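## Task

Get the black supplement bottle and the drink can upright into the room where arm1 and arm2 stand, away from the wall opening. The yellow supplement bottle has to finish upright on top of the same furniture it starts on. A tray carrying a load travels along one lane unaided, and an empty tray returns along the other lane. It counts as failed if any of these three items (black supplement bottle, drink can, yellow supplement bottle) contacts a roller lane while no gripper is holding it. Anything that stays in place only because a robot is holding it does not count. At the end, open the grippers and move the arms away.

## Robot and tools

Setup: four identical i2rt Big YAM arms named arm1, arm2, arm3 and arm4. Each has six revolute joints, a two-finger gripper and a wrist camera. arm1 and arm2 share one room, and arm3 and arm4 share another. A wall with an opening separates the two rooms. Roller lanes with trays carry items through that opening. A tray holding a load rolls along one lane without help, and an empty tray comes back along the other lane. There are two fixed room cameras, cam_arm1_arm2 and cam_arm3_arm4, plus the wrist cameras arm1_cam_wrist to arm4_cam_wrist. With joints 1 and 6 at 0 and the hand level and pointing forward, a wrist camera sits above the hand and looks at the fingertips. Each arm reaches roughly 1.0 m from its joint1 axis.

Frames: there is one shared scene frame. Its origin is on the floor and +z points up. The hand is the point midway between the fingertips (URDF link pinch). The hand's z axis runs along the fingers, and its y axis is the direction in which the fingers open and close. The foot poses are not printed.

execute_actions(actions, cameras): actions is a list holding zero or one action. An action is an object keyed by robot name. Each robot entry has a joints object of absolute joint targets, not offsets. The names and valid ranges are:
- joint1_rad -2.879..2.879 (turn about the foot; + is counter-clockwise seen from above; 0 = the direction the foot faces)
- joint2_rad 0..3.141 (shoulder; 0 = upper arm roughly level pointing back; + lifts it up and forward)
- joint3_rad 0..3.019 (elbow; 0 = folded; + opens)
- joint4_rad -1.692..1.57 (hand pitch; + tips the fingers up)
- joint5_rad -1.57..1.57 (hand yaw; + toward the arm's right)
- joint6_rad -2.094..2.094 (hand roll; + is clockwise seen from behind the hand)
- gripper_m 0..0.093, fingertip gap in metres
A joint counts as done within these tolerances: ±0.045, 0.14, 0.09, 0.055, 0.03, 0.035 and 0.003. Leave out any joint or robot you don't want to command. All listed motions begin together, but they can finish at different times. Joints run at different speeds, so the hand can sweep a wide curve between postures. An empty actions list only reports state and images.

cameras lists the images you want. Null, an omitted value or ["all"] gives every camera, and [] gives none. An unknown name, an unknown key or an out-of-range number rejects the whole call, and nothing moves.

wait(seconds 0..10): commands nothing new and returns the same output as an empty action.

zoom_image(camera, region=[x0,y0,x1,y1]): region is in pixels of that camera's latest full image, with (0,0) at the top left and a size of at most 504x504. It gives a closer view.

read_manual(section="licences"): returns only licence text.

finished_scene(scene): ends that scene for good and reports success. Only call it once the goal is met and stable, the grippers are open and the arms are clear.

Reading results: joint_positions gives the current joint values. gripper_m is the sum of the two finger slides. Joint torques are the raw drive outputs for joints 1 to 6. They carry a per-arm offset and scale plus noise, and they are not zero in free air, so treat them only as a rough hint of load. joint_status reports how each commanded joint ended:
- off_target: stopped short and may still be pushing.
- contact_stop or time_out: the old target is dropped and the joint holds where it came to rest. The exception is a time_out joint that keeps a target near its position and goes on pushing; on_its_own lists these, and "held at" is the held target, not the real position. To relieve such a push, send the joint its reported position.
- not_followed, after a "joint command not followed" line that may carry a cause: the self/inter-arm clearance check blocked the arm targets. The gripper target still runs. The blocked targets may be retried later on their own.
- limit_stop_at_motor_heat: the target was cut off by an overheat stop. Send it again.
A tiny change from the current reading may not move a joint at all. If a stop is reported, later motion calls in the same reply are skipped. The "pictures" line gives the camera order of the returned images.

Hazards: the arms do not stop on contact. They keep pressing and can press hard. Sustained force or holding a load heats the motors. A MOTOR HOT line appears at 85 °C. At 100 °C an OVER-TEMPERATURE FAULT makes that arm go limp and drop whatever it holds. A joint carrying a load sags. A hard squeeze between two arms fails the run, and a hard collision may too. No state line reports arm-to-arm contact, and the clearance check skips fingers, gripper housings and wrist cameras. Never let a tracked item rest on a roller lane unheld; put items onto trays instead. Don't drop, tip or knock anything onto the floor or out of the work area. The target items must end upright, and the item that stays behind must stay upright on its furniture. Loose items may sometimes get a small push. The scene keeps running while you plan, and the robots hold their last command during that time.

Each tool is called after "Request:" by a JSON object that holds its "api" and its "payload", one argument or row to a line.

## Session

Request:
{"api": "execute_actions", "payload": {
  "actions": []
}}

Scene clock: 0.00 s.
Joint torques (N m, as the arm reports them, + toward a larger angle): no reading
arm1.joint_positions: joint1_rad=+0.429 joint2_rad=+0.429 joint3_rad=+1.493 joint4_rad=-1.443 joint5_rad=-0.088 joint6_rad=+0.633 gripper_m=+0.094
arm1.joint_status: not commanded
arm1.hand: x=-1.2280 y=-0.4909 z=+1.4868 quat_wxyz=(-0.115, +0.526, -0.640, -0.548) (m; scene frame)
arm2.joint_positions: joint1_rad=-0.108 joint2_rad=+0.310 joint3_rad=+1.310 joint4_rad=-1.491 joint5_rad=+0.203 joint6_rad=+0.593 gripper_m=+0.094
arm2.joint_status: not commanded
arm2.hand: x=-1.6524 y=+0.0779 z=+1.3766 quat_wxyz=(-0.518, -0.341, -0.783, -0.048) (m; scene frame)
arm3.joint_positions: joint1_rad=-0.092 joint2_rad=+0.607 joint3_rad=+1.427 joint4_rad=-1.197 joint5_rad=-0.152 joint6_rad=+0.718 gripper_m=+0.095
arm3.joint_status: not commanded
arm3.hand: x=+1.1743 y=-0.3648 z=+1.5091 quat_wxyz=(-0.196, +0.345, -0.748, -0.532) (m; scene frame)
arm4.joint_positions: joint1_rad=+0.172 joint2_rad=+0.569 joint3_rad=+1.359 joint4_rad=-1.453 joint5_rad=-0.270 joint6_rad=+0.737 gripper_m=+0.094
arm4.joint_status: not commanded
arm4.hand: x=+1.5685 y=+0.0568 z=+1.4317 quat_wxyz=(+0.293, +0.868, -0.205, -0.344) (m; scene frame)
pictures: arm1_cam_wrist, arm2_cam_wrist, arm3_cam_wrist, arm4_cam_wrist, cam_arm1_arm2, cam_arm3_arm4
Images, in order (width x height): arm1_cam_wrist 616x616, arm2_cam_wrist 616x616, arm3_cam_wrist 616x616, arm4_cam_wrist 616x616, cam_arm1_arm2 504x504, cam_arm3_arm4 504x504.

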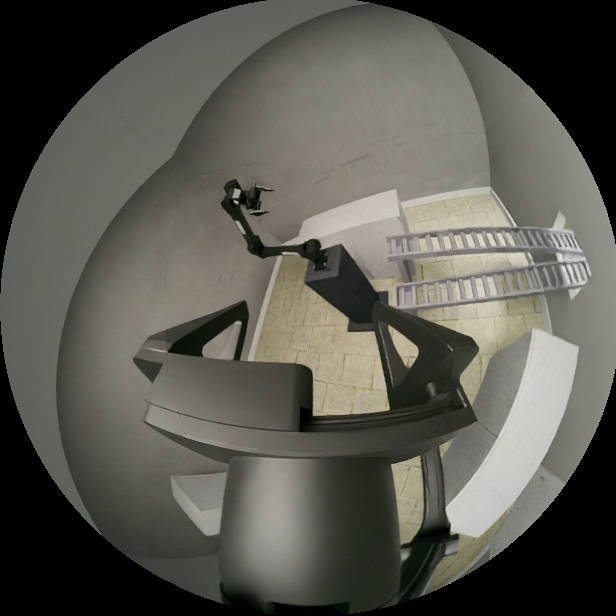

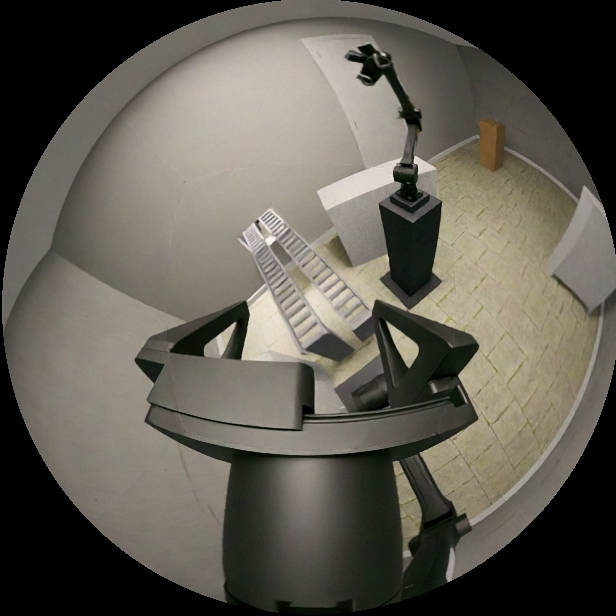

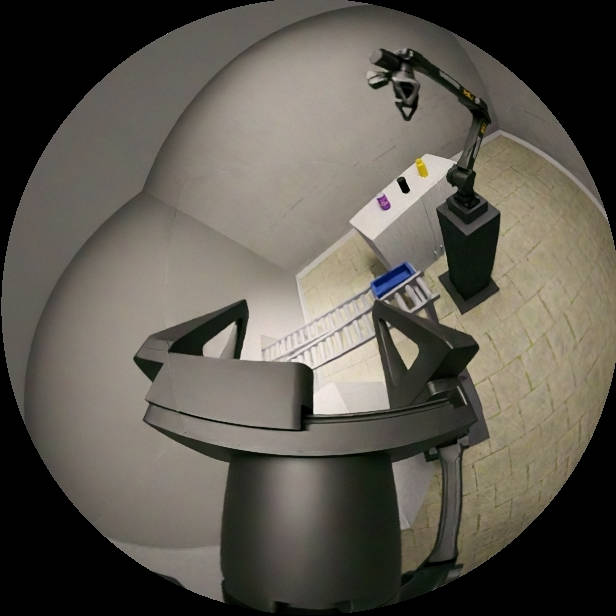

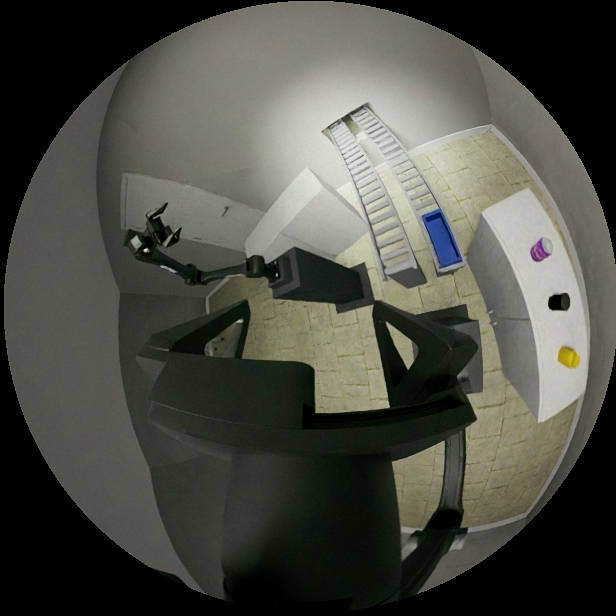

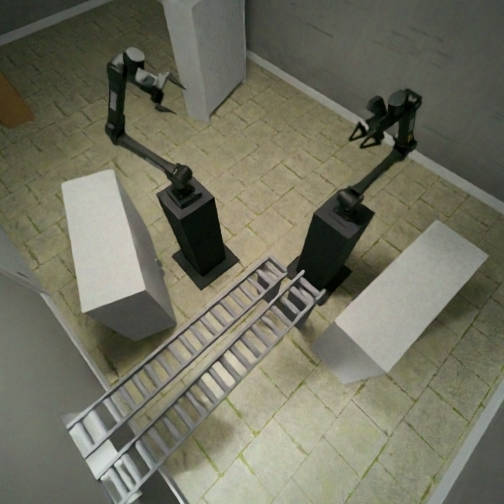

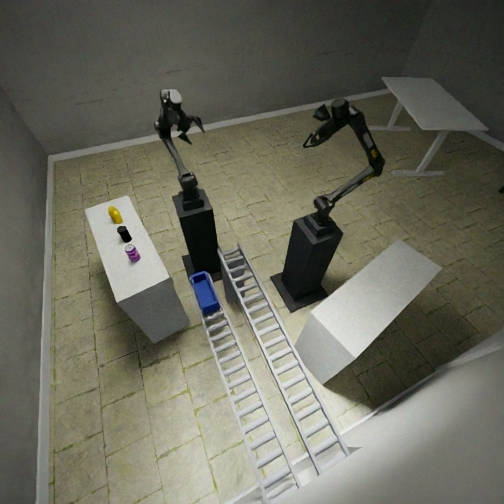

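Request:
{"api": "zoom_image", "payload": {
  "camera": "cam_arm3_arm4",
  "region": [70, 170, 290, 360]
}}

Request:
{"api": "zoom_image", "payload": {
  "camera": "arm4_cam_wrist",
  "region": [330, 160, 600, 400]
}}

Request:
{"api": "zoom_image", "payload": {
  "camera": "arm3_cam_wrist",
  "region": [320, 140, 500, 330]
}}

Region (70, 170, 290, 360) of cam_arm3_arm4's 504x504 image, scaled by 2.291, with more detail than that image has; it fills the top 435 rows of this view, and the rest is white.

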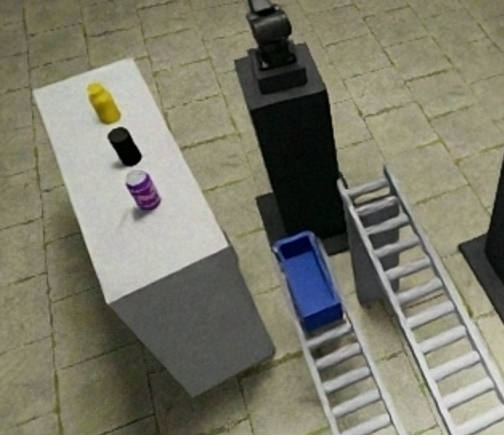

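Region (330, 160, 600, 400) of arm4_cam_wrist's 616x616 image, scaled by 1.867, with more detail than that image has.

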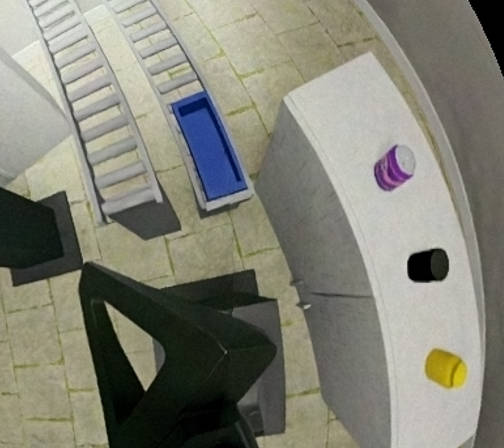

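Region (320, 140, 500, 330) of arm3_cam_wrist's 616x616 image, scaled by 2.653, with more detail than that image has; it fills the left 477 columns of this view, and the rest is white.

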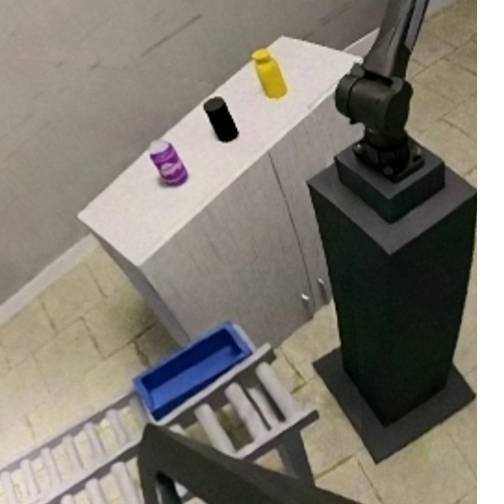

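Request:
{"api": "execute_actions", "payload": {
  "actions": [
    {"arm4": {"joints": {"joint1_rad": -0.28, "joint2_rad": 2.47, "joint3_rad": 1.57, "joint4_rad": -0.65, "joint5_rad": 0.0, "joint6_rad": -0.31, "gripper_m": 0.05}}, "arm3": {"joints": {"joint1_rad": 0.33, "joint2_rad": 2.2, "joint3_rad": 1.03, "joint4_rad": 0.65, "joint5_rad": 0.0, "joint6_rad": -1.49, "gripper_m": 0.0}}}
  ],
  "cameras": ["arm3_cam_wrist", "arm4_cam_wrist", "cam_arm3_arm4"]
}}

Scene clock: 98.23 s.
Joint torques (N m, as the arm reports them, + toward a larger angle): arm1=[ 0.35  4.85  8.19  2.78  0.   -0.15] | arm2=[-0.88  6.88  6.37  1.77  0.06 -0.04] | arm3=[ -1.64 -17.47   6.28   2.17   0.03  -0.06] | arm4=[  0.09 -18.87   5.9    0.88   0.1   -0.13]
arm1.joint_positions: joint1_rad=+0.429 joint2_rad=+0.429 joint3_rad=+1.493 joint4_rad=-1.443 joint5_rad=-0.088 joint6_rad=+0.633 gripper_m=+0.094
arm1.joint_status: not commanded
arm1.hand: x=-1.2280 y=-0.4909 z=+1.4868 quat_wxyz=(-0.115, +0.526, -0.640, -0.548) (m; scene frame)
arm2.joint_positions: joint1_rad=-0.108 joint2_rad=+0.310 joint3_rad=+1.310 joint4_rad=-1.491 joint5_rad=+0.203 joint6_rad=+0.593 gripper_m=+0.094
arm2.joint_status: not commanded
arm2.hand: x=-1.6524 y=+0.0779 z=+1.3766 quat_wxyz=(-0.518, -0.341, -0.783, -0.048) (m; scene frame)
arm3.joint_positions: joint1_rad=+0.334 joint2_rad=+2.202 joint3_rad=+1.022 joint4_rad=+0.630 joint5_rad=-0.001 joint6_rad=-1.481 gripper_m=+0.001
arm3.joint_status: all done
arm3.hand: x=+0.9565 y=+0.0187 z=+0.8350 quat_wxyz=(-0.480, +0.864, +0.106, -0.107) (m; scene frame)
arm4.joint_positions: joint1_rad=-0.281 joint2_rad=+2.475 joint3_rad=+1.558 joint4_rad=-0.664 joint5_rad=-0.001 joint6_rad=-0.300 gripper_m=+0.050
arm4.joint_status: all done
arm4.hand: x=+1.1926 y=+0.3140 z=+0.6803 quat_wxyz=(+0.001, +1.000, -0.008, +0.003) (m; scene frame)
pictures: arm3_cam_wrist, arm4_cam_wrist, cam_arm3_arm4
Images, in order (width x height): arm3_cam_wrist 616x616, arm4_cam_wrist 616x616, cam_arm3_arm4 504x504.

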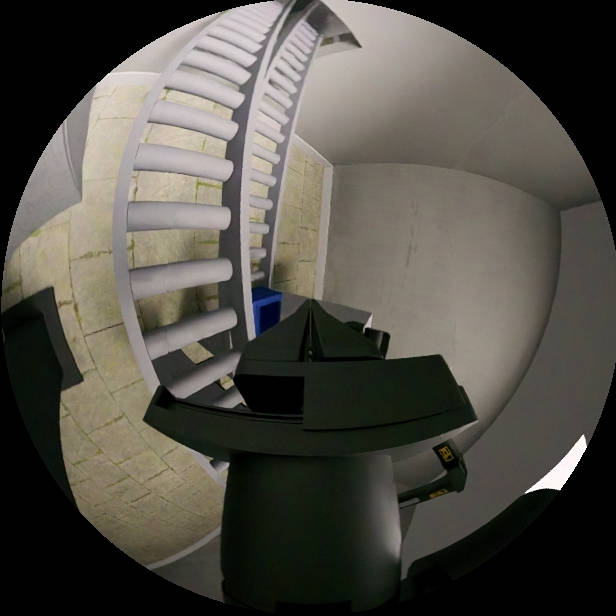

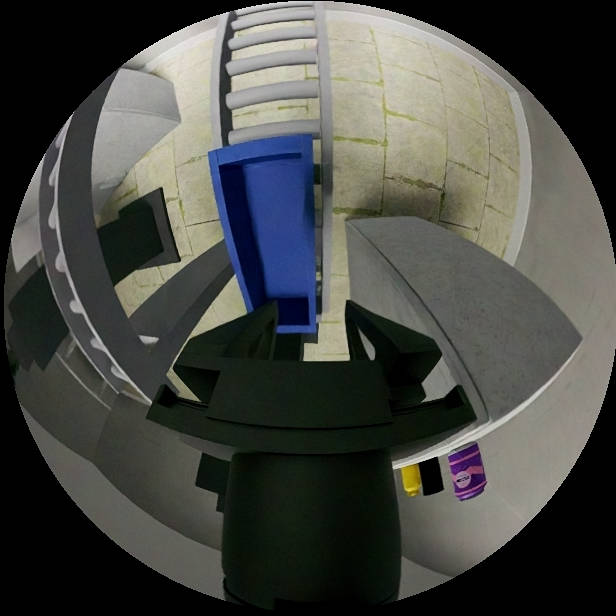

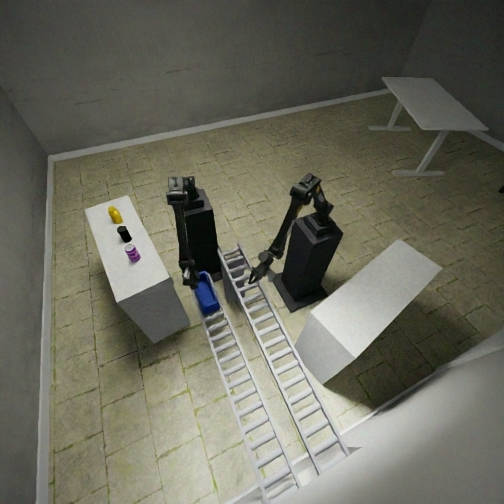

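Request:
{"api": "zoom_image", "payload": {
  "camera": "arm4_cam_wrist",
  "region": [190, 110, 390, 350]
}}

Request:
{"api": "zoom_image", "payload": {
  "camera": "arm4_cam_wrist",
  "region": [380, 330, 600, 520]
}}

Region (190, 110, 390, 350) of arm4_cam_wrist's 616x616 image, scaled by 2.100, with more detail than that image has.

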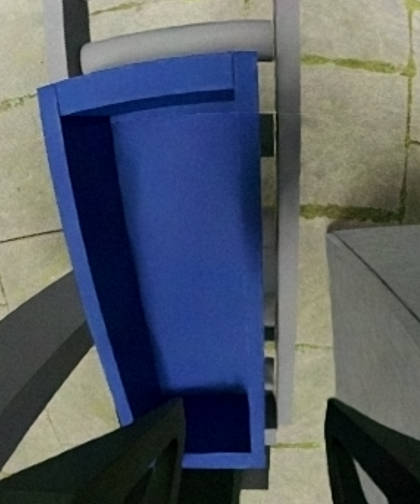

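Region (380, 330, 600, 520) of arm4_cam_wrist's 616x616 image, scaled by 2.291, with more detail than that image has; it fills the top 435 rows of this view, and the rest is white.

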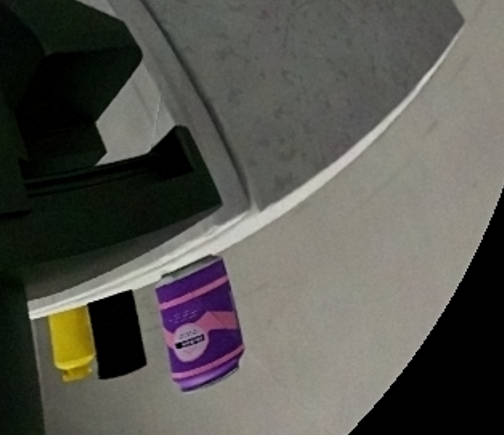

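Request:
{"api": "execute_actions", "payload": {
  "actions": [
    {"arm4": {"joints": {"joint2_rad": 2.81, "joint3_rad": 1.785, "joint4_rad": -0.515}}, "arm3": {"joints": {"joint2_rad": 2.35, "joint4_rad": 0.665}}}
  ],
  "cameras": ["arm3_cam_wrist", "arm4_cam_wrist", "cam_arm3_arm4"]
}}

Scene clock: 126.23 s.
Joint torques (N m, as the arm reports them, + toward a larger angle): arm1=[ 0.34  4.94  8.21  2.77 -0.01 -0.14] | arm2=[-0.54  6.64  6.46  1.72 -0.01 -0.07] | arm3=[ -0.92 -17.06   4.87   1.64   0.02  -0.14] | arm4=[ -0.71 -19.7    5.53   0.73   0.03  -0.17]
arm1.joint_positions: joint1_rad=+0.429 joint2_rad=+0.429 joint3_rad=+1.493 joint4_rad=-1.443 joint5_rad=-0.088 joint6_rad=+0.633 gripper_m=+0.094
arm1.joint_status: not commanded
arm1.hand: x=-1.2280 y=-0.4909 z=+1.4868 quat_wxyz=(-0.115, +0.526, -0.640, -0.548) (m; scene frame)
arm2.joint_positions: joint1_rad=-0.108 joint2_rad=+0.310 joint3_rad=+1.310 joint4_rad=-1.491 joint5_rad=+0.203 joint6_rad=+0.593 gripper_m=+0.094
arm2.joint_status: not commanded
arm2.hand: x=-1.6524 y=+0.0779 z=+1.3766 quat_wxyz=(-0.518, -0.341, -0.783, -0.048) (m; scene frame)
arm3.joint_positions: joint1_rad=+0.334 joint2_rad=+2.362 joint3_rad=+1.020 joint4_rad=+0.653 joint5_rad=-0.001 joint6_rad=-1.482 gripper_m=+0.001
arm3.joint_status: all done
arm3.hand: x=+0.9690 y=-0.0186 z=+0.7404 quat_wxyz=(-0.420, +0.896, +0.111, -0.094) (m; scene frame)
arm4.joint_positions: joint1_rad=-0.281 joint2_rad=+2.813 joint3_rad=+1.767 joint4_rad=-0.520 joint5_rad=-0.001 joint6_rad=-0.300 gripper_m=+0.050
arm4.joint_status: all done
arm4.hand: x=+1.1891 y=+0.3153 z=+0.5298 quat_wxyz=(-0.001, +1.000, -0.008, -0.004) (m; scene frame)
pictures: arm3_cam_wrist, arm4_cam_wrist, cam_arm3_arm4
Images, in order (width x height): arm3_cam_wrist 616x616, arm4_cam_wrist 616x616, cam_arm3_arm4 504x504.

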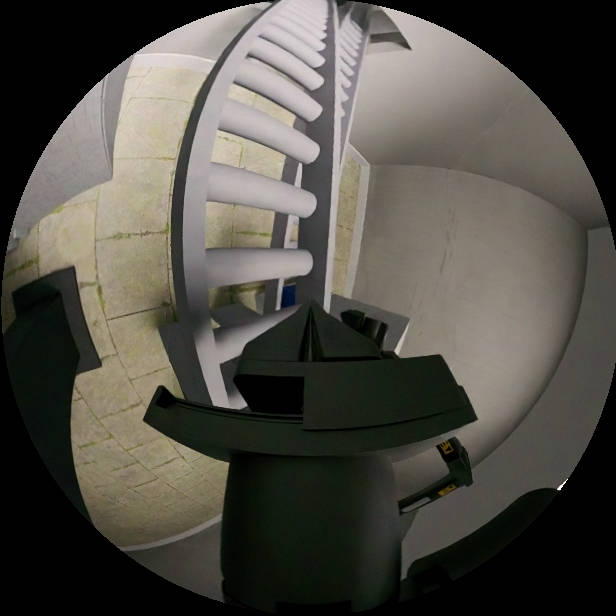

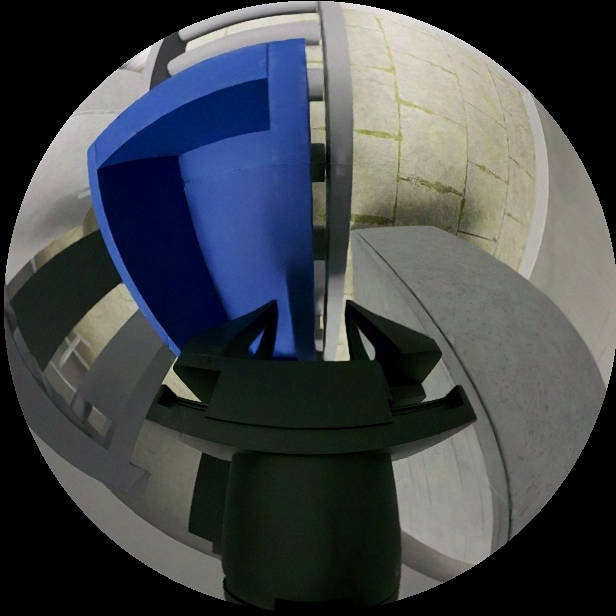

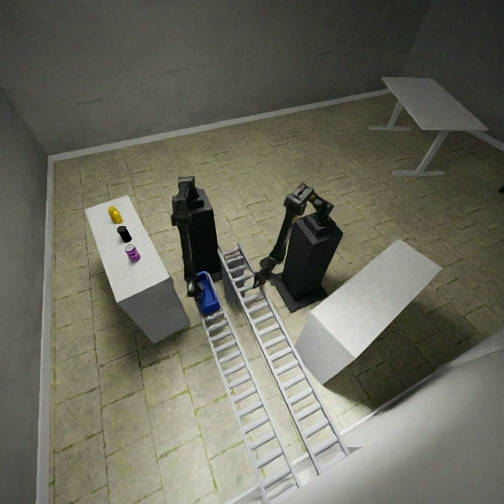

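Request:
{"api": "zoom_image", "payload": {
  "camera": "arm4_cam_wrist",
  "region": [240, 150, 400, 370]
}}

Region (240, 150, 400, 370) of arm4_cam_wrist's 616x616 image, scaled by 2.291, with more detail than that image has; it fills the left 367 columns of this view, and the rest is white.

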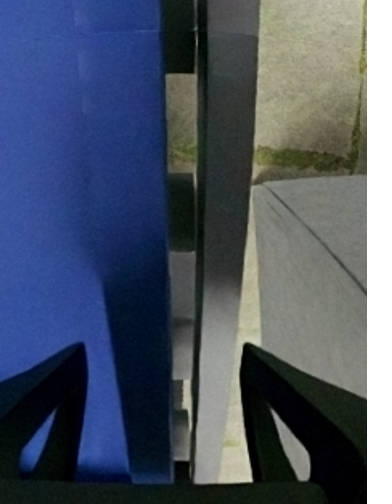

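Request:
{"api": "execute_actions", "payload": {
  "actions": [
    {"arm4": {"joints": {"gripper_m": 0.0}}}
  ],
  "cameras": ["arm4_cam_wrist"]
}}

Scene clock: 144.77 s.
Joint torques (N m, as the arm reports them, + toward a larger angle): arm1=[ 0.47  4.95  8.19  2.76 -0.01 -0.15] | arm2=[-1.29  6.28  6.28  1.76 -0.02 -0.08] | arm3=[ -1.53 -18.45   4.5    1.38   0.03  -0.07] | arm4=[  0.64 -19.94   5.66   0.4   -0.01  -0.07]
arm1.joint_positions: joint1_rad=+0.429 joint2_rad=+0.429 joint3_rad=+1.493 joint4_rad=-1.443 joint5_rad=-0.088 joint6_rad=+0.633 gripper_m=+0.094
arm1.joint_status: not commanded
arm1.hand: x=-1.2280 y=-0.4909 z=+1.4868 quat_wxyz=(-0.115, +0.526, -0.640, -0.548) (m; scene frame)
arm2.joint_positions: joint1_rad=-0.108 joint2_rad=+0.310 joint3_rad=+1.310 joint4_rad=-1.491 joint5_rad=+0.203 joint6_rad=+0.593 gripper_m=+0.094
arm2.joint_status: not commanded
arm2.hand: x=-1.6524 y=+0.0779 z=+1.3766 quat_wxyz=(-0.518, -0.341, -0.783, -0.048) (m; scene frame)
arm3.joint_positions: joint1_rad=+0.334 joint2_rad=+2.362 joint3_rad=+1.020 joint4_rad=+0.653 joint5_rad=-0.001 joint6_rad=-1.482 gripper_m=+0.001
arm3.joint_status: not commanded
arm3.hand: x=+0.9690 y=-0.0186 z=+0.7404 quat_wxyz=(-0.420, +0.896, +0.111, -0.094) (m; scene frame)
arm4.joint_positions: joint1_rad=-0.280 joint2_rad=+2.813 joint3_rad=+1.767 joint4_rad=-0.519 joint5_rad=+0.001 joint6_rad=-0.305 gripper_m=+0.011
arm4.joint_status: gripper_m off_target (ended at +0.011, target +0.000)
arm4.hand: x=+1.1889 y=+0.3152 z=+0.5298 quat_wxyz=(-0.002, +1.000, -0.005, -0.004) (m; scene frame)
pictures: arm4_cam_wrist
Images, in order (width x height): arm4_cam_wrist 616x616.

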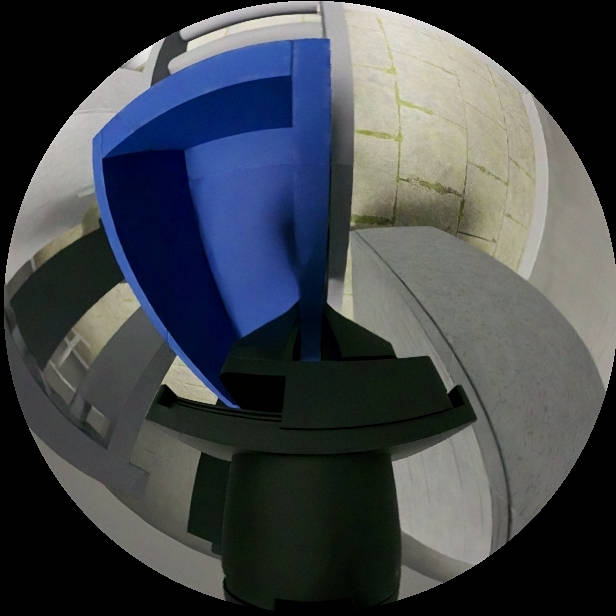

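Request:
{"api": "execute_actions", "payload": {
  "actions": [
    {"arm4": {"joints": {"joint2_rad": 2.31, "joint4_rad": -1.17}}}
  ],
  "cameras": ["arm4_cam_wrist", "cam_arm3_arm4"]
}}

Scene clock: 197.03 s.
Joint torques (N m, as the arm reports them, + toward a larger angle): arm1=[ 0.32  5.09  8.2   2.78 -0.02 -0.14] | arm2=[ 0.02  6.92  6.37  1.73  0.03 -0.08] | arm3=[ -1.75 -18.54   4.62   1.67   0.04  -0.12] | arm4=[  0.02 -20.71   7.85  -0.43  -0.09  -0.13]
arm1.joint_positions: joint1_rad=+0.429 joint2_rad=+0.429 joint3_rad=+1.493 joint4_rad=-1.443 joint5_rad=-0.088 joint6_rad=+0.633 gripper_m=+0.094
arm1.joint_status: not commanded
arm1.hand: x=-1.2280 y=-0.4909 z=+1.4868 quat_wxyz=(-0.115, +0.526, -0.640, -0.548) (m; scene frame)
arm2.joint_positions: joint1_rad=-0.108 joint2_rad=+0.310 joint3_rad=+1.310 joint4_rad=-1.491 joint5_rad=+0.203 joint6_rad=+0.593 gripper_m=+0.094
arm2.joint_status: not commanded
arm2.hand: x=-1.6524 y=+0.0779 z=+1.3766 quat_wxyz=(-0.518, -0.341, -0.783, -0.048) (m; scene frame)
arm3.joint_positions: joint1_rad=+0.334 joint2_rad=+2.362 joint3_rad=+1.020 joint4_rad=+0.653 joint5_rad=-0.001 joint6_rad=-1.482 gripper_m=+0.001
arm3.joint_status: not commanded
arm3.hand: x=+0.9690 y=-0.0186 z=+0.7404 quat_wxyz=(-0.420, +0.896, +0.111, -0.094) (m; scene frame)
arm4.joint_positions: joint1_rad=-0.280 joint2_rad=+2.325 joint3_rad=+1.771 joint4_rad=-1.156 joint5_rad=+0.002 joint6_rad=-0.305 gripper_m=+0.011
arm4.joint_status: all done
arm4.hand: x=+1.1648 y=+0.3230 z=+0.8333 quat_wxyz=(+0.019, +0.998, -0.005, +0.065) (m; scene frame)
pictures: arm4_cam_wrist, cam_arm3_arm4
Images, in order (width x height): arm4_cam_wrist 616x616, cam_arm3_arm4 504x504.

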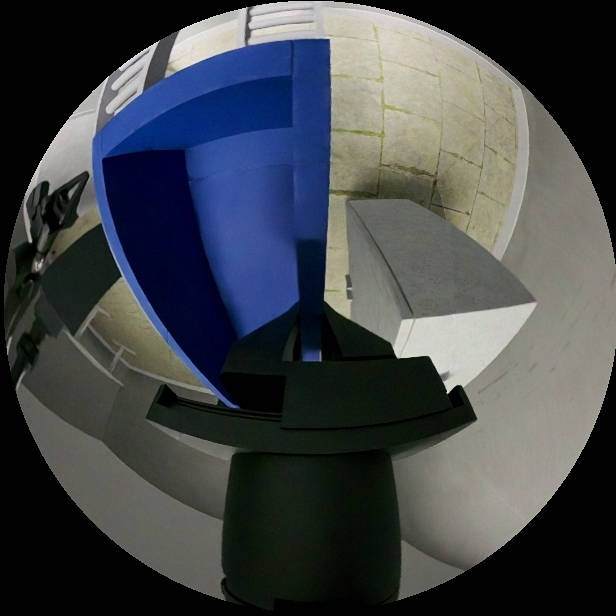

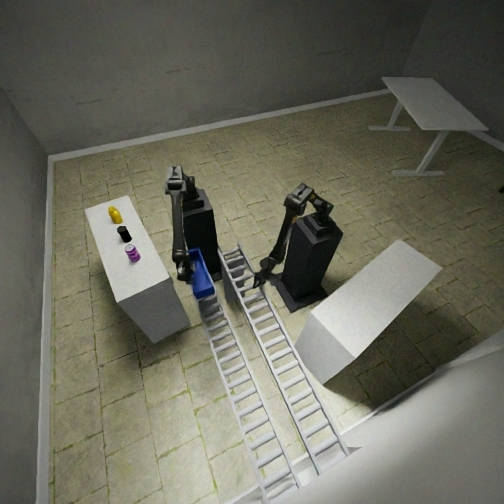

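Request:
{"api": "execute_actions", "payload": {
  "actions": [
    {"arm4": {"joints": {"joint1_rad": 0.185, "joint2_rad": 2.215, "joint3_rad": 1.55, "joint4_rad": -1.025, "joint6_rad": 0.17}}}
  ],
  "cameras": ["arm3_cam_wrist", "arm4_cam_wrist", "cam_arm3_arm4"]
}}

Scene clock: 204.07 s.
Joint torques (N m, as the arm reports them, + toward a larger angle): arm1=[ 0.33  4.88  8.17  2.75 -0.01 -0.14] | arm2=[-0.21  6.99  6.5   1.83 -0.05 -0.03] | arm3=[ -0.57 -18.03   4.61   1.6    0.02  -0.09] | arm4=[ -0.43 -18.45   6.89   0.47  -0.08   0.02]
arm1.joint_positions: joint1_rad=+0.429 joint2_rad=+0.429 joint3_rad=+1.493 joint4_rad=-1.443 joint5_rad=-0.088 joint6_rad=+0.633 gripper_m=+0.094
arm1.joint_status: not commanded
arm1.hand: x=-1.2280 y=-0.4909 z=+1.4868 quat_wxyz=(-0.115, +0.526, -0.640, -0.548) (m; scene frame)
arm2.joint_positions: joint1_rad=-0.108 joint2_rad=+0.310 joint3_rad=+1.310 joint4_rad=-1.491 joint5_rad=+0.203 joint6_rad=+0.593 gripper_m=+0.094
arm2.joint_status: not commanded
arm2.hand: x=-1.6524 y=+0.0779 z=+1.3766 quat_wxyz=(-0.518, -0.341, -0.783, -0.048) (m; scene frame)
arm3.joint_positions: joint1_rad=+0.334 joint2_rad=+2.362 joint3_rad=+1.020 joint4_rad=+0.653 joint5_rad=-0.001 joint6_rad=-1.482 gripper_m=+0.001
arm3.joint_status: not commanded
arm3.hand: x=+0.9690 y=-0.0186 z=+0.7404 quat_wxyz=(-0.420, +0.896, +0.111, -0.094) (m; scene frame)
arm4.joint_positions: joint1_rad=+0.182 joint2_rad=+2.219 joint3_rad=+1.547 joint4_rad=-1.032 joint5_rad=+0.004 joint6_rad=+0.162 gripper_m=+0.011
arm4.joint_status: all done
arm4.hand: x=+1.1907 y=+0.0474 z=+0.8271 quat_wxyz=(-0.013, +0.998, -0.007, +0.064) (m; scene frame)
pictures: arm3_cam_wrist, arm4_cam_wrist, cam_arm3_arm4
Images, in order (width x height): arm3_cam_wrist 616x616, arm4_cam_wrist 616x616, cam_arm3_arm4 504x504.

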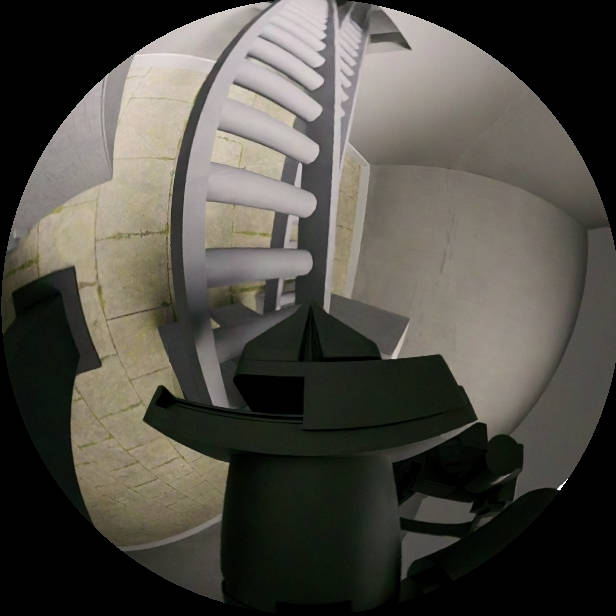

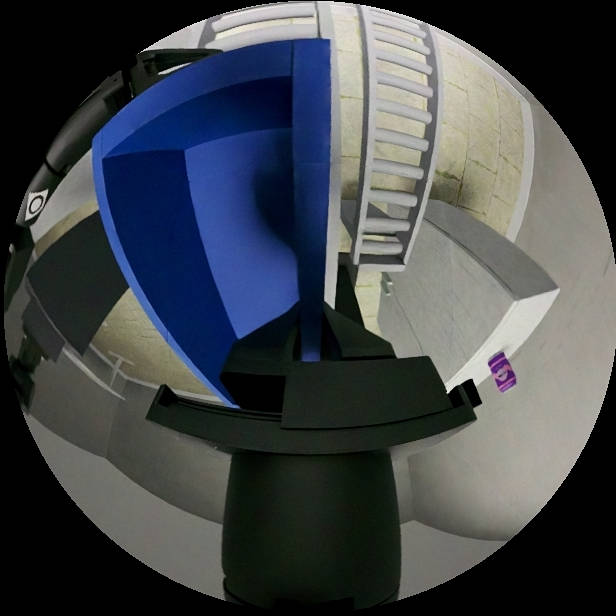

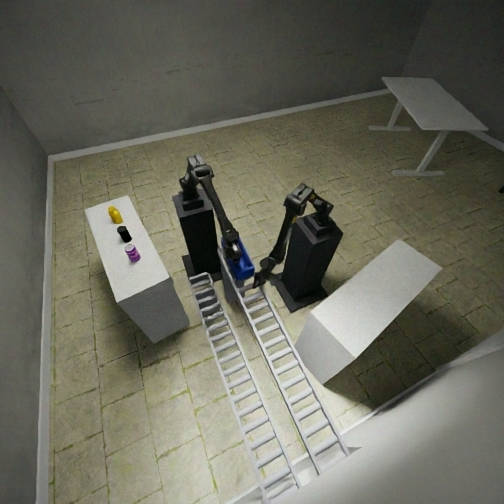

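Request:
{"api": "zoom_image", "payload": {
  "camera": "arm4_cam_wrist",
  "region": [180, 0, 400, 330]
}}

Request:
{"api": "zoom_image", "payload": {
  "camera": "cam_arm3_arm4",
  "region": [190, 220, 300, 320]
}}

Region (180, 0, 400, 330) of arm4_cam_wrist's 616x616 image, scaled by 1.527, with more detail than that image has.

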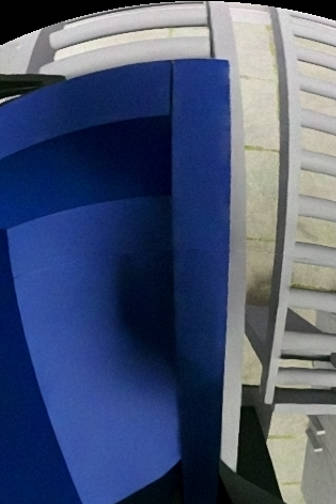

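Region (190, 220, 300, 320) of cam_arm3_arm4's 504x504 image, scaled by 4.582, with more detail than that image has; it fills the top 458 rows of this view, and the rest is white.

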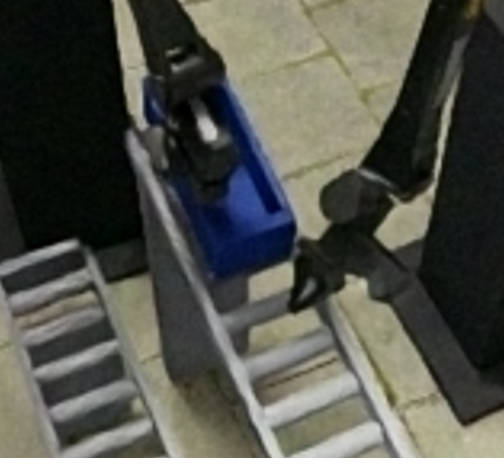

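Request:
{"api": "execute_actions", "payload": {
  "actions": [
    {"arm4": {"joints": {"joint2_rad": 2.322, "joint4_rad": -0.928}}}
  ],
  "cameras": ["arm3_cam_wrist", "arm4_cam_wrist", "cam_arm3_arm4"]
}}

Scene clock: 228.53 s.
Joint torques (N m, as the arm reports them, + toward a larger angle): arm1=[ 0.24  4.84  8.19  2.79 -0.01 -0.15] | arm2=[-0.8   6.4   6.27  1.67  0.   -0.06] | arm3=[ -1.42 -18.06   4.57   1.53   0.06  -0.12] | arm4=[ -0.48 -19.35   6.35   0.46   0.1    0.03]
arm1.joint_positions: joint1_rad=+0.429 joint2_rad=+0.429 joint3_rad=+1.493 joint4_rad=-1.443 joint5_rad=-0.088 joint6_rad=+0.633 gripper_m=+0.094
arm1.joint_status: not commanded
arm1.hand: x=-1.2280 y=-0.4909 z=+1.4868 quat_wxyz=(-0.115, +0.526, -0.640, -0.548) (m; scene frame)
arm2.joint_positions: joint1_rad=-0.108 joint2_rad=+0.310 joint3_rad=+1.310 joint4_rad=-1.491 joint5_rad=+0.203 joint6_rad=+0.593 gripper_m=+0.094
arm2.joint_status: not commanded
arm2.hand: x=-1.6524 y=+0.0779 z=+1.3766 quat_wxyz=(-0.518, -0.341, -0.783, -0.048) (m; scene frame)
arm3.joint_positions: joint1_rad=+0.334 joint2_rad=+2.362 joint3_rad=+1.020 joint4_rad=+0.653 joint5_rad=-0.001 joint6_rad=-1.482 gripper_m=+0.001
arm3.joint_status: not commanded
arm3.hand: x=+0.9690 y=-0.0186 z=+0.7404 quat_wxyz=(-0.420, +0.896, +0.111, -0.094) (m; scene frame)
arm4.joint_positions: joint1_rad=+0.182 joint2_rad=+2.331 joint3_rad=+1.541 joint4_rad=-0.938 joint5_rad=+0.000 joint6_rad=+0.163 gripper_m=+0.011
arm4.joint_status: all done
arm4.hand: x=+1.1988 y=+0.0480 z=+0.7612 quat_wxyz=(-0.013, +0.997, -0.008, +0.076) (m; scene frame)
pictures: arm3_cam_wrist, arm4_cam_wrist, cam_arm3_arm4
Images, in order (width x height): arm3_cam_wrist 616x616, arm4_cam_wrist 616x616, cam_arm3_arm4 504x504.

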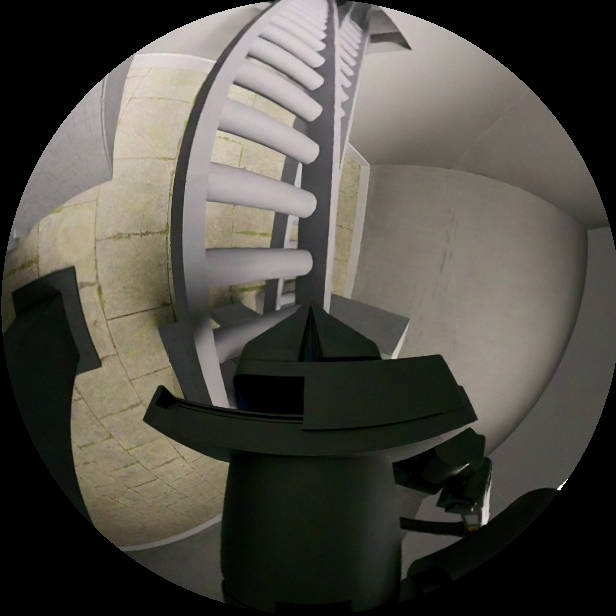

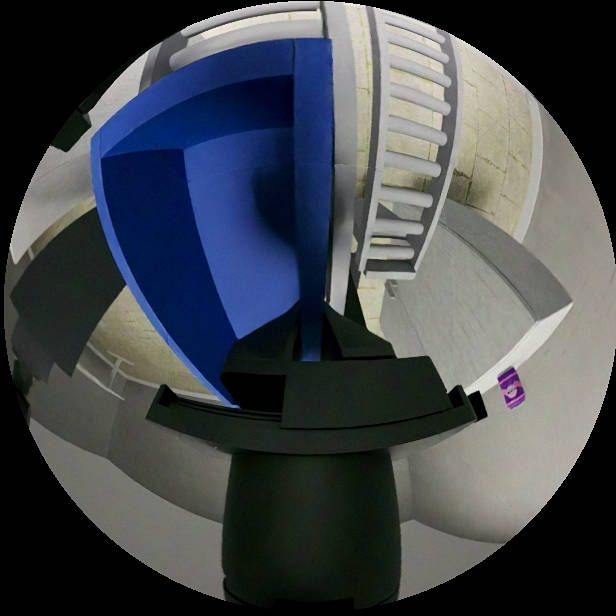

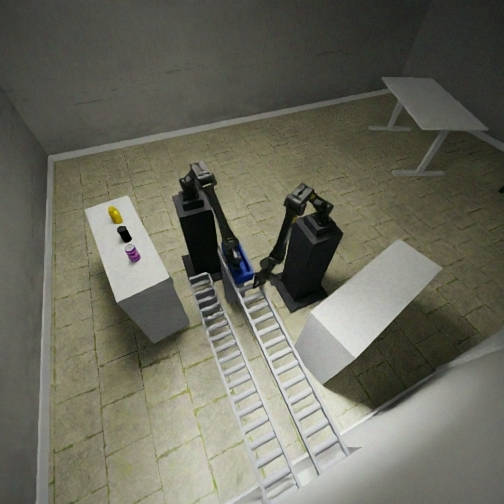

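Request:
{"api": "execute_actions", "payload": {
  "actions": [
    {"arm4": {"joints": {"gripper_m": 0.093}}, "arm3": {"joints": {"joint1_rad": 0.305, "joint3_rad": 1.055}}}
  ],
  "cameras": ["arm3_cam_wrist", "arm4_cam_wrist", "cam_arm3_arm4"]
}}

Request:
{"api": "zoom_image", "payload": {
  "camera": "arm4_cam_wrist",
  "region": [450, 290, 590, 430]
}}

Scene clock: 264.00 s.
Joint torques (N m, as the arm reports them, + toward a larger angle): arm1=[ 0.31  4.95  8.18  2.8  -0.01 -0.14] | arm2=[-0.52  6.58  6.42  1.75  0.   -0.06] | arm3=[  0.05 -18.85   5.86   1.84  -0.02  -0.04] | arm4=[ -0.33 -19.6    6.42   0.67   0.08   0.  ]
arm1.joint_positions: joint1_rad=+0.429 joint2_rad=+0.429 joint3_rad=+1.493 joint4_rad=-1.443 joint5_rad=-0.088 joint6_rad=+0.633 gripper_m=+0.094
arm1.joint_status: not commanded
arm1.hand: x=-1.2280 y=-0.4909 z=+1.4868 quat_wxyz=(-0.115, +0.526, -0.640, -0.548) (m; scene frame)
arm2.joint_positions: joint1_rad=-0.108 joint2_rad=+0.310 joint3_rad=+1.310 joint4_rad=-1.491 joint5_rad=+0.203 joint6_rad=+0.593 gripper_m=+0.094
arm2.joint_status: not commanded
arm2.hand: x=-1.6524 y=+0.0779 z=+1.3766 quat_wxyz=(-0.518, -0.341, -0.783, -0.048) (m; scene frame)
arm3.joint_positions: joint1_rad=+0.308 joint2_rad=+2.362 joint3_rad=+1.035 joint4_rad=+0.653 joint5_rad=-0.001 joint6_rad=-1.482 gripper_m=+0.001
arm3.joint_status: all done
arm3.hand: x=+0.9816 y=-0.0057 z=+0.7448 quat_wxyz=(-0.428, +0.894, +0.099, -0.090) (m; scene frame)
arm4.joint_positions: joint1_rad=+0.182 joint2_rad=+2.331 joint3_rad=+1.541 joint4_rad=-0.938 joint5_rad=+0.000 joint6_rad=+0.163 gripper_m=+0.093
arm4.joint_status: all done
arm4.hand: x=+1.1986 y=+0.0480 z=+0.7616 quat_wxyz=(-0.013, +0.997, -0.008, +0.076) (m; scene frame)
pictures: arm3_cam_wrist, arm4_cam_wrist, cam_arm3_arm4
Images, in order (width x height): arm3_cam_wrist 616x616, arm4_cam_wrist 616x616, cam_arm3_arm4 504x504.

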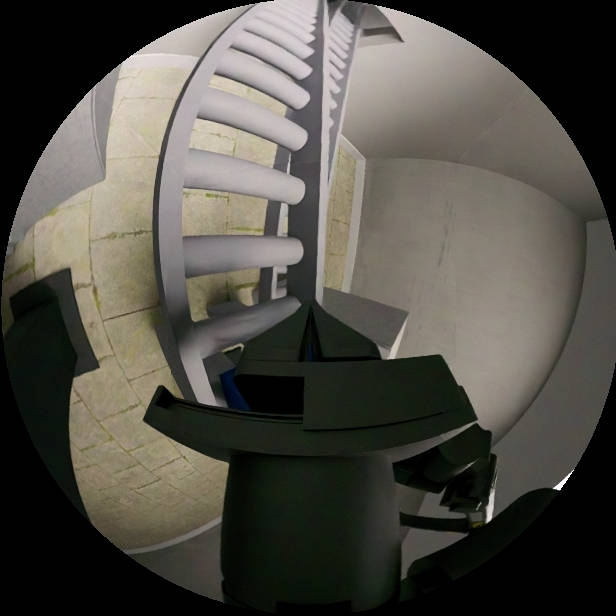

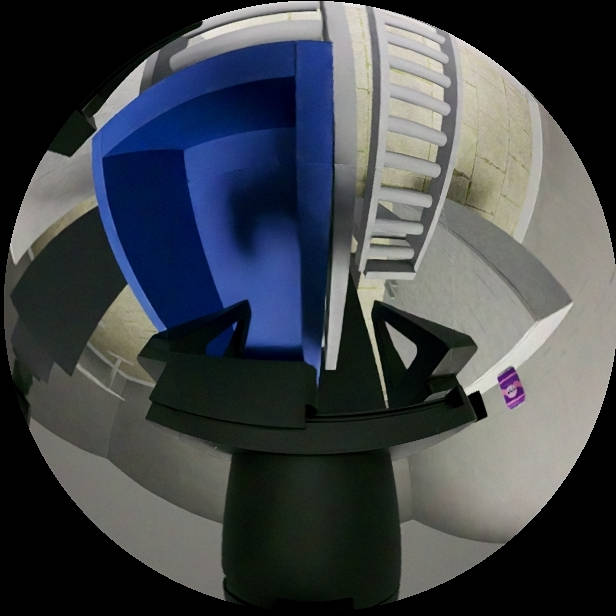

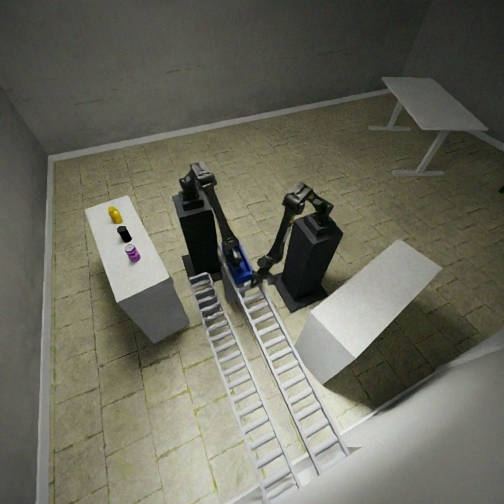

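Region (450, 290, 590, 430) of arm4_cam_wrist's 616x616 image, scaled by 3.600, with more detail than that image has.

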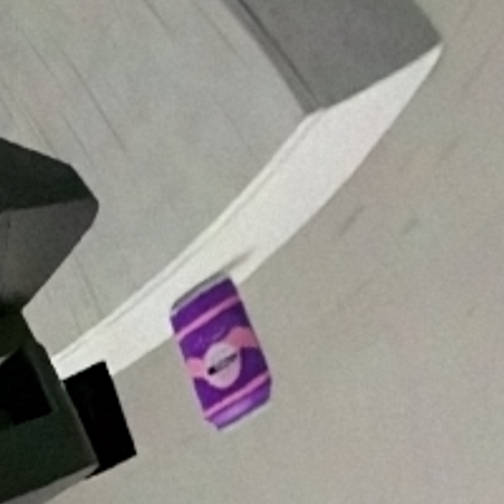

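Request:
{"api": "execute_actions", "payload": {
  "actions": [
    {"arm4": {"joints": {"joint2_rad": 2.2}}}
  ],
  "cameras": ["arm4_cam_wrist"]
}}

Scene clock: 308.30 s.
Joint torques (N m, as the arm reports them, + toward a larger angle): arm1=[ 0.33  4.98  8.21  2.75 -0.01 -0.14] | arm2=[ 0.11  6.17  6.39  1.66 -0.01 -0.05] | arm3=[ -0.37 -18.22   5.78   1.69   0.03  -0.1 ] | arm4=[ -0.01 -17.06   7.31   0.8    0.12   0.01]
arm1.joint_positions: joint1_rad=+0.429 joint2_rad=+0.429 joint3_rad=+1.493 joint4_rad=-1.443 joint5_rad=-0.088 joint6_rad=+0.633 gripper_m=+0.094
arm1.joint_status: not commanded
arm1.hand: x=-1.2280 y=-0.4909 z=+1.4868 quat_wxyz=(-0.115, +0.526, -0.640, -0.548) (m; scene frame)
arm2.joint_positions: joint1_rad=-0.108 joint2_rad=+0.310 joint3_rad=+1.310 joint4_rad=-1.491 joint5_rad=+0.203 joint6_rad=+0.593 gripper_m=+0.094
arm2.joint_status: not commanded
arm2.hand: x=-1.6524 y=+0.0779 z=+1.3766 quat_wxyz=(-0.518, -0.341, -0.783, -0.048) (m; scene frame)
arm3.joint_positions: joint1_rad=+0.308 joint2_rad=+2.362 joint3_rad=+1.035 joint4_rad=+0.653 joint5_rad=-0.001 joint6_rad=-1.482 gripper_m=+0.001
arm3.joint_status: not commanded
arm3.hand: x=+0.9816 y=-0.0057 z=+0.7448 quat_wxyz=(-0.428, +0.894, +0.099, -0.090) (m; scene frame)
arm4.joint_positions: joint1_rad=+0.182 joint2_rad=+2.180 joint3_rad=+1.541 joint4_rad=-0.938 joint5_rad=+0.000 joint6_rad=+0.163 gripper_m=+0.093
arm4.joint_status: all done
arm4.hand: x=+1.1624 y=+0.0424 z=+0.8461 quat_wxyz=(-0.001, +1.000, -0.008, +0.001) (m; scene frame)
pictures: arm4_cam_wrist
Images, in order (width x height): arm4_cam_wrist 616x616.

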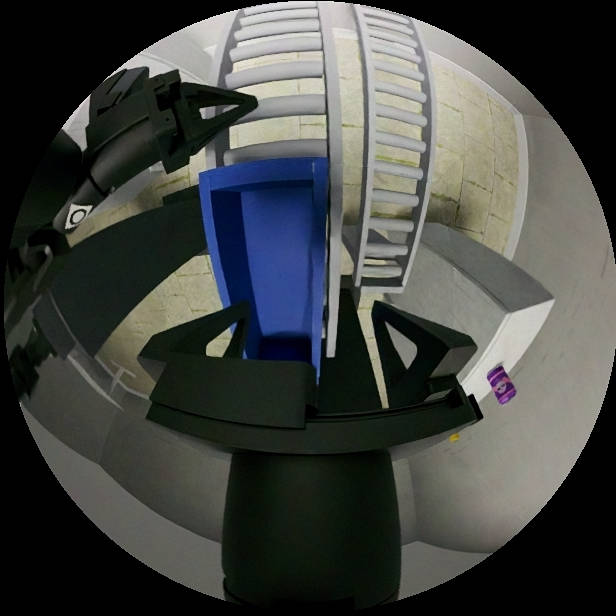

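Request:
{"api": "execute_actions", "payload": {
  "actions": [
    {"arm4": {"joints": {"joint1_rad": -1.052, "joint2_rad": 1.965, "joint3_rad": 1.425, "joint4_rad": -1.04, "joint6_rad": 0.0}}, "arm3": {"joints": {"joint1_rad": 0.275}}}
  ],
  "cameras": ["arm4_cam_wrist", "arm3_cam_wrist", "cam_arm3_arm4"]
}}

Scene clock: 317.97 s.
Joint torques (N m, as the arm reports them, + toward a larger angle): arm1=[ 0.41  4.9   8.2   2.77 -0.02 -0.13] | arm2=[-0.69  6.77  6.2   1.73 -0.04 -0.03] | arm3=[ -1.48 -17.65   5.77   1.47   0.01  -0.07] | arm4=[ -0.39 -14.91   7.22   0.07  -0.02  -0.17]
arm1.joint_positions: joint1_rad=+0.429 joint2_rad=+0.429 joint3_rad=+1.493 joint4_rad=-1.443 joint5_rad=-0.088 joint6_rad=+0.633 gripper_m=+0.094
arm1.joint_status: not commanded
arm1.hand: x=-1.2280 y=-0.4909 z=+1.4868 quat_wxyz=(-0.115, +0.526, -0.640, -0.548) (m; scene frame)
arm2.joint_positions: joint1_rad=-0.108 joint2_rad=+0.310 joint3_rad=+1.310 joint4_rad=-1.491 joint5_rad=+0.203 joint6_rad=+0.593 gripper_m=+0.094
arm2.joint_status: not commanded
arm2.hand: x=-1.6524 y=+0.0779 z=+1.3766 quat_wxyz=(-0.518, -0.341, -0.783, -0.048) (m; scene frame)
arm3.joint_positions: joint1_rad=+0.276 joint2_rad=+2.362 joint3_rad=+1.035 joint4_rad=+0.653 joint5_rad=-0.001 joint6_rad=-1.482 gripper_m=+0.001
arm3.joint_status: all done
arm3.hand: x=+1.0003 y=+0.0000 z=+0.7446 quat_wxyz=(-0.429, +0.895, +0.085, -0.084) (m; scene frame)
arm4.joint_positions: joint1_rad=-1.057 joint2_rad=+1.952 joint3_rad=+1.422 joint4_rad=-1.029 joint5_rad=+0.002 joint6_rad=+0.011 gripper_m=+0.093
arm4.joint_status: all done
arm4.hand: x=+1.4986 y=+0.6257 z=+0.9354 quat_wxyz=(-0.004, +0.852, -0.523, -0.007) (m; scene frame)
pictures: arm3_cam_wrist, arm4_cam_wrist, cam_arm3_arm4
Images, in order (width x height): arm3_cam_wrist 616x616, arm4_cam_wrist 616x616, cam_arm3_arm4 504x504.

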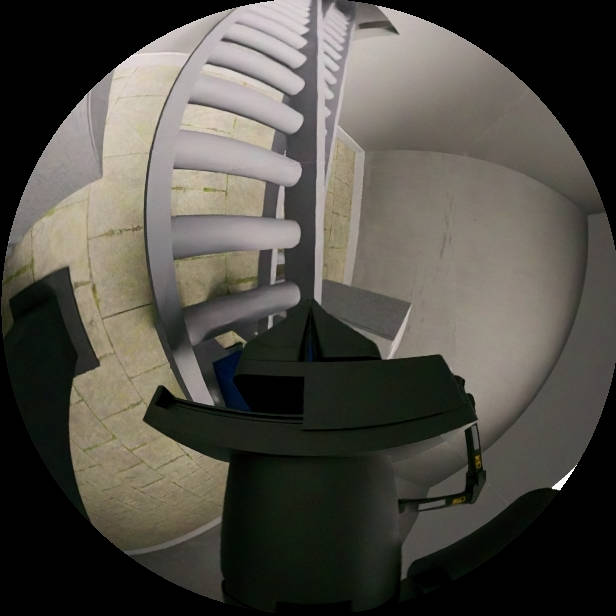

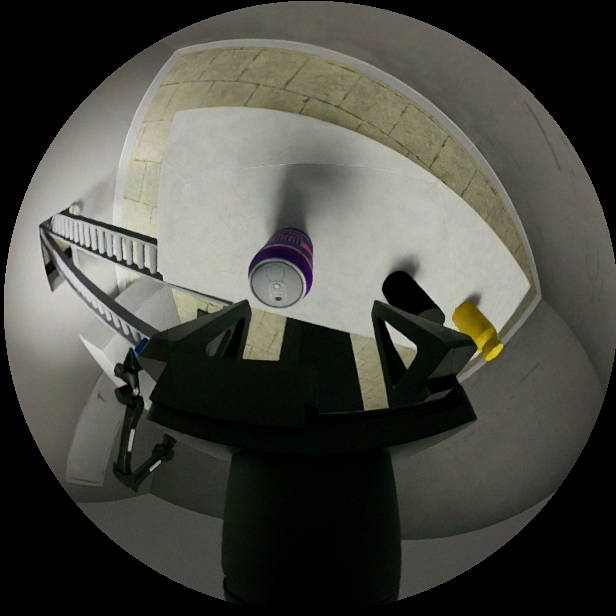

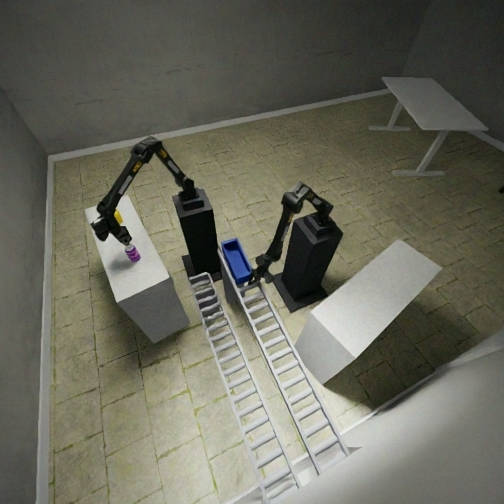

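Request:
{"api": "zoom_image", "payload": {
  "camera": "arm4_cam_wrist",
  "region": [220, 200, 460, 350]
}}

Region (220, 200, 460, 350) of arm4_cam_wrist's 616x616 image, scaled by 2.100, with more detail than that image has; it fills the top 315 rows of this view, and the rest is white.

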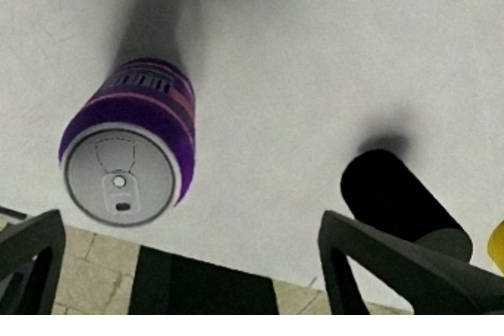

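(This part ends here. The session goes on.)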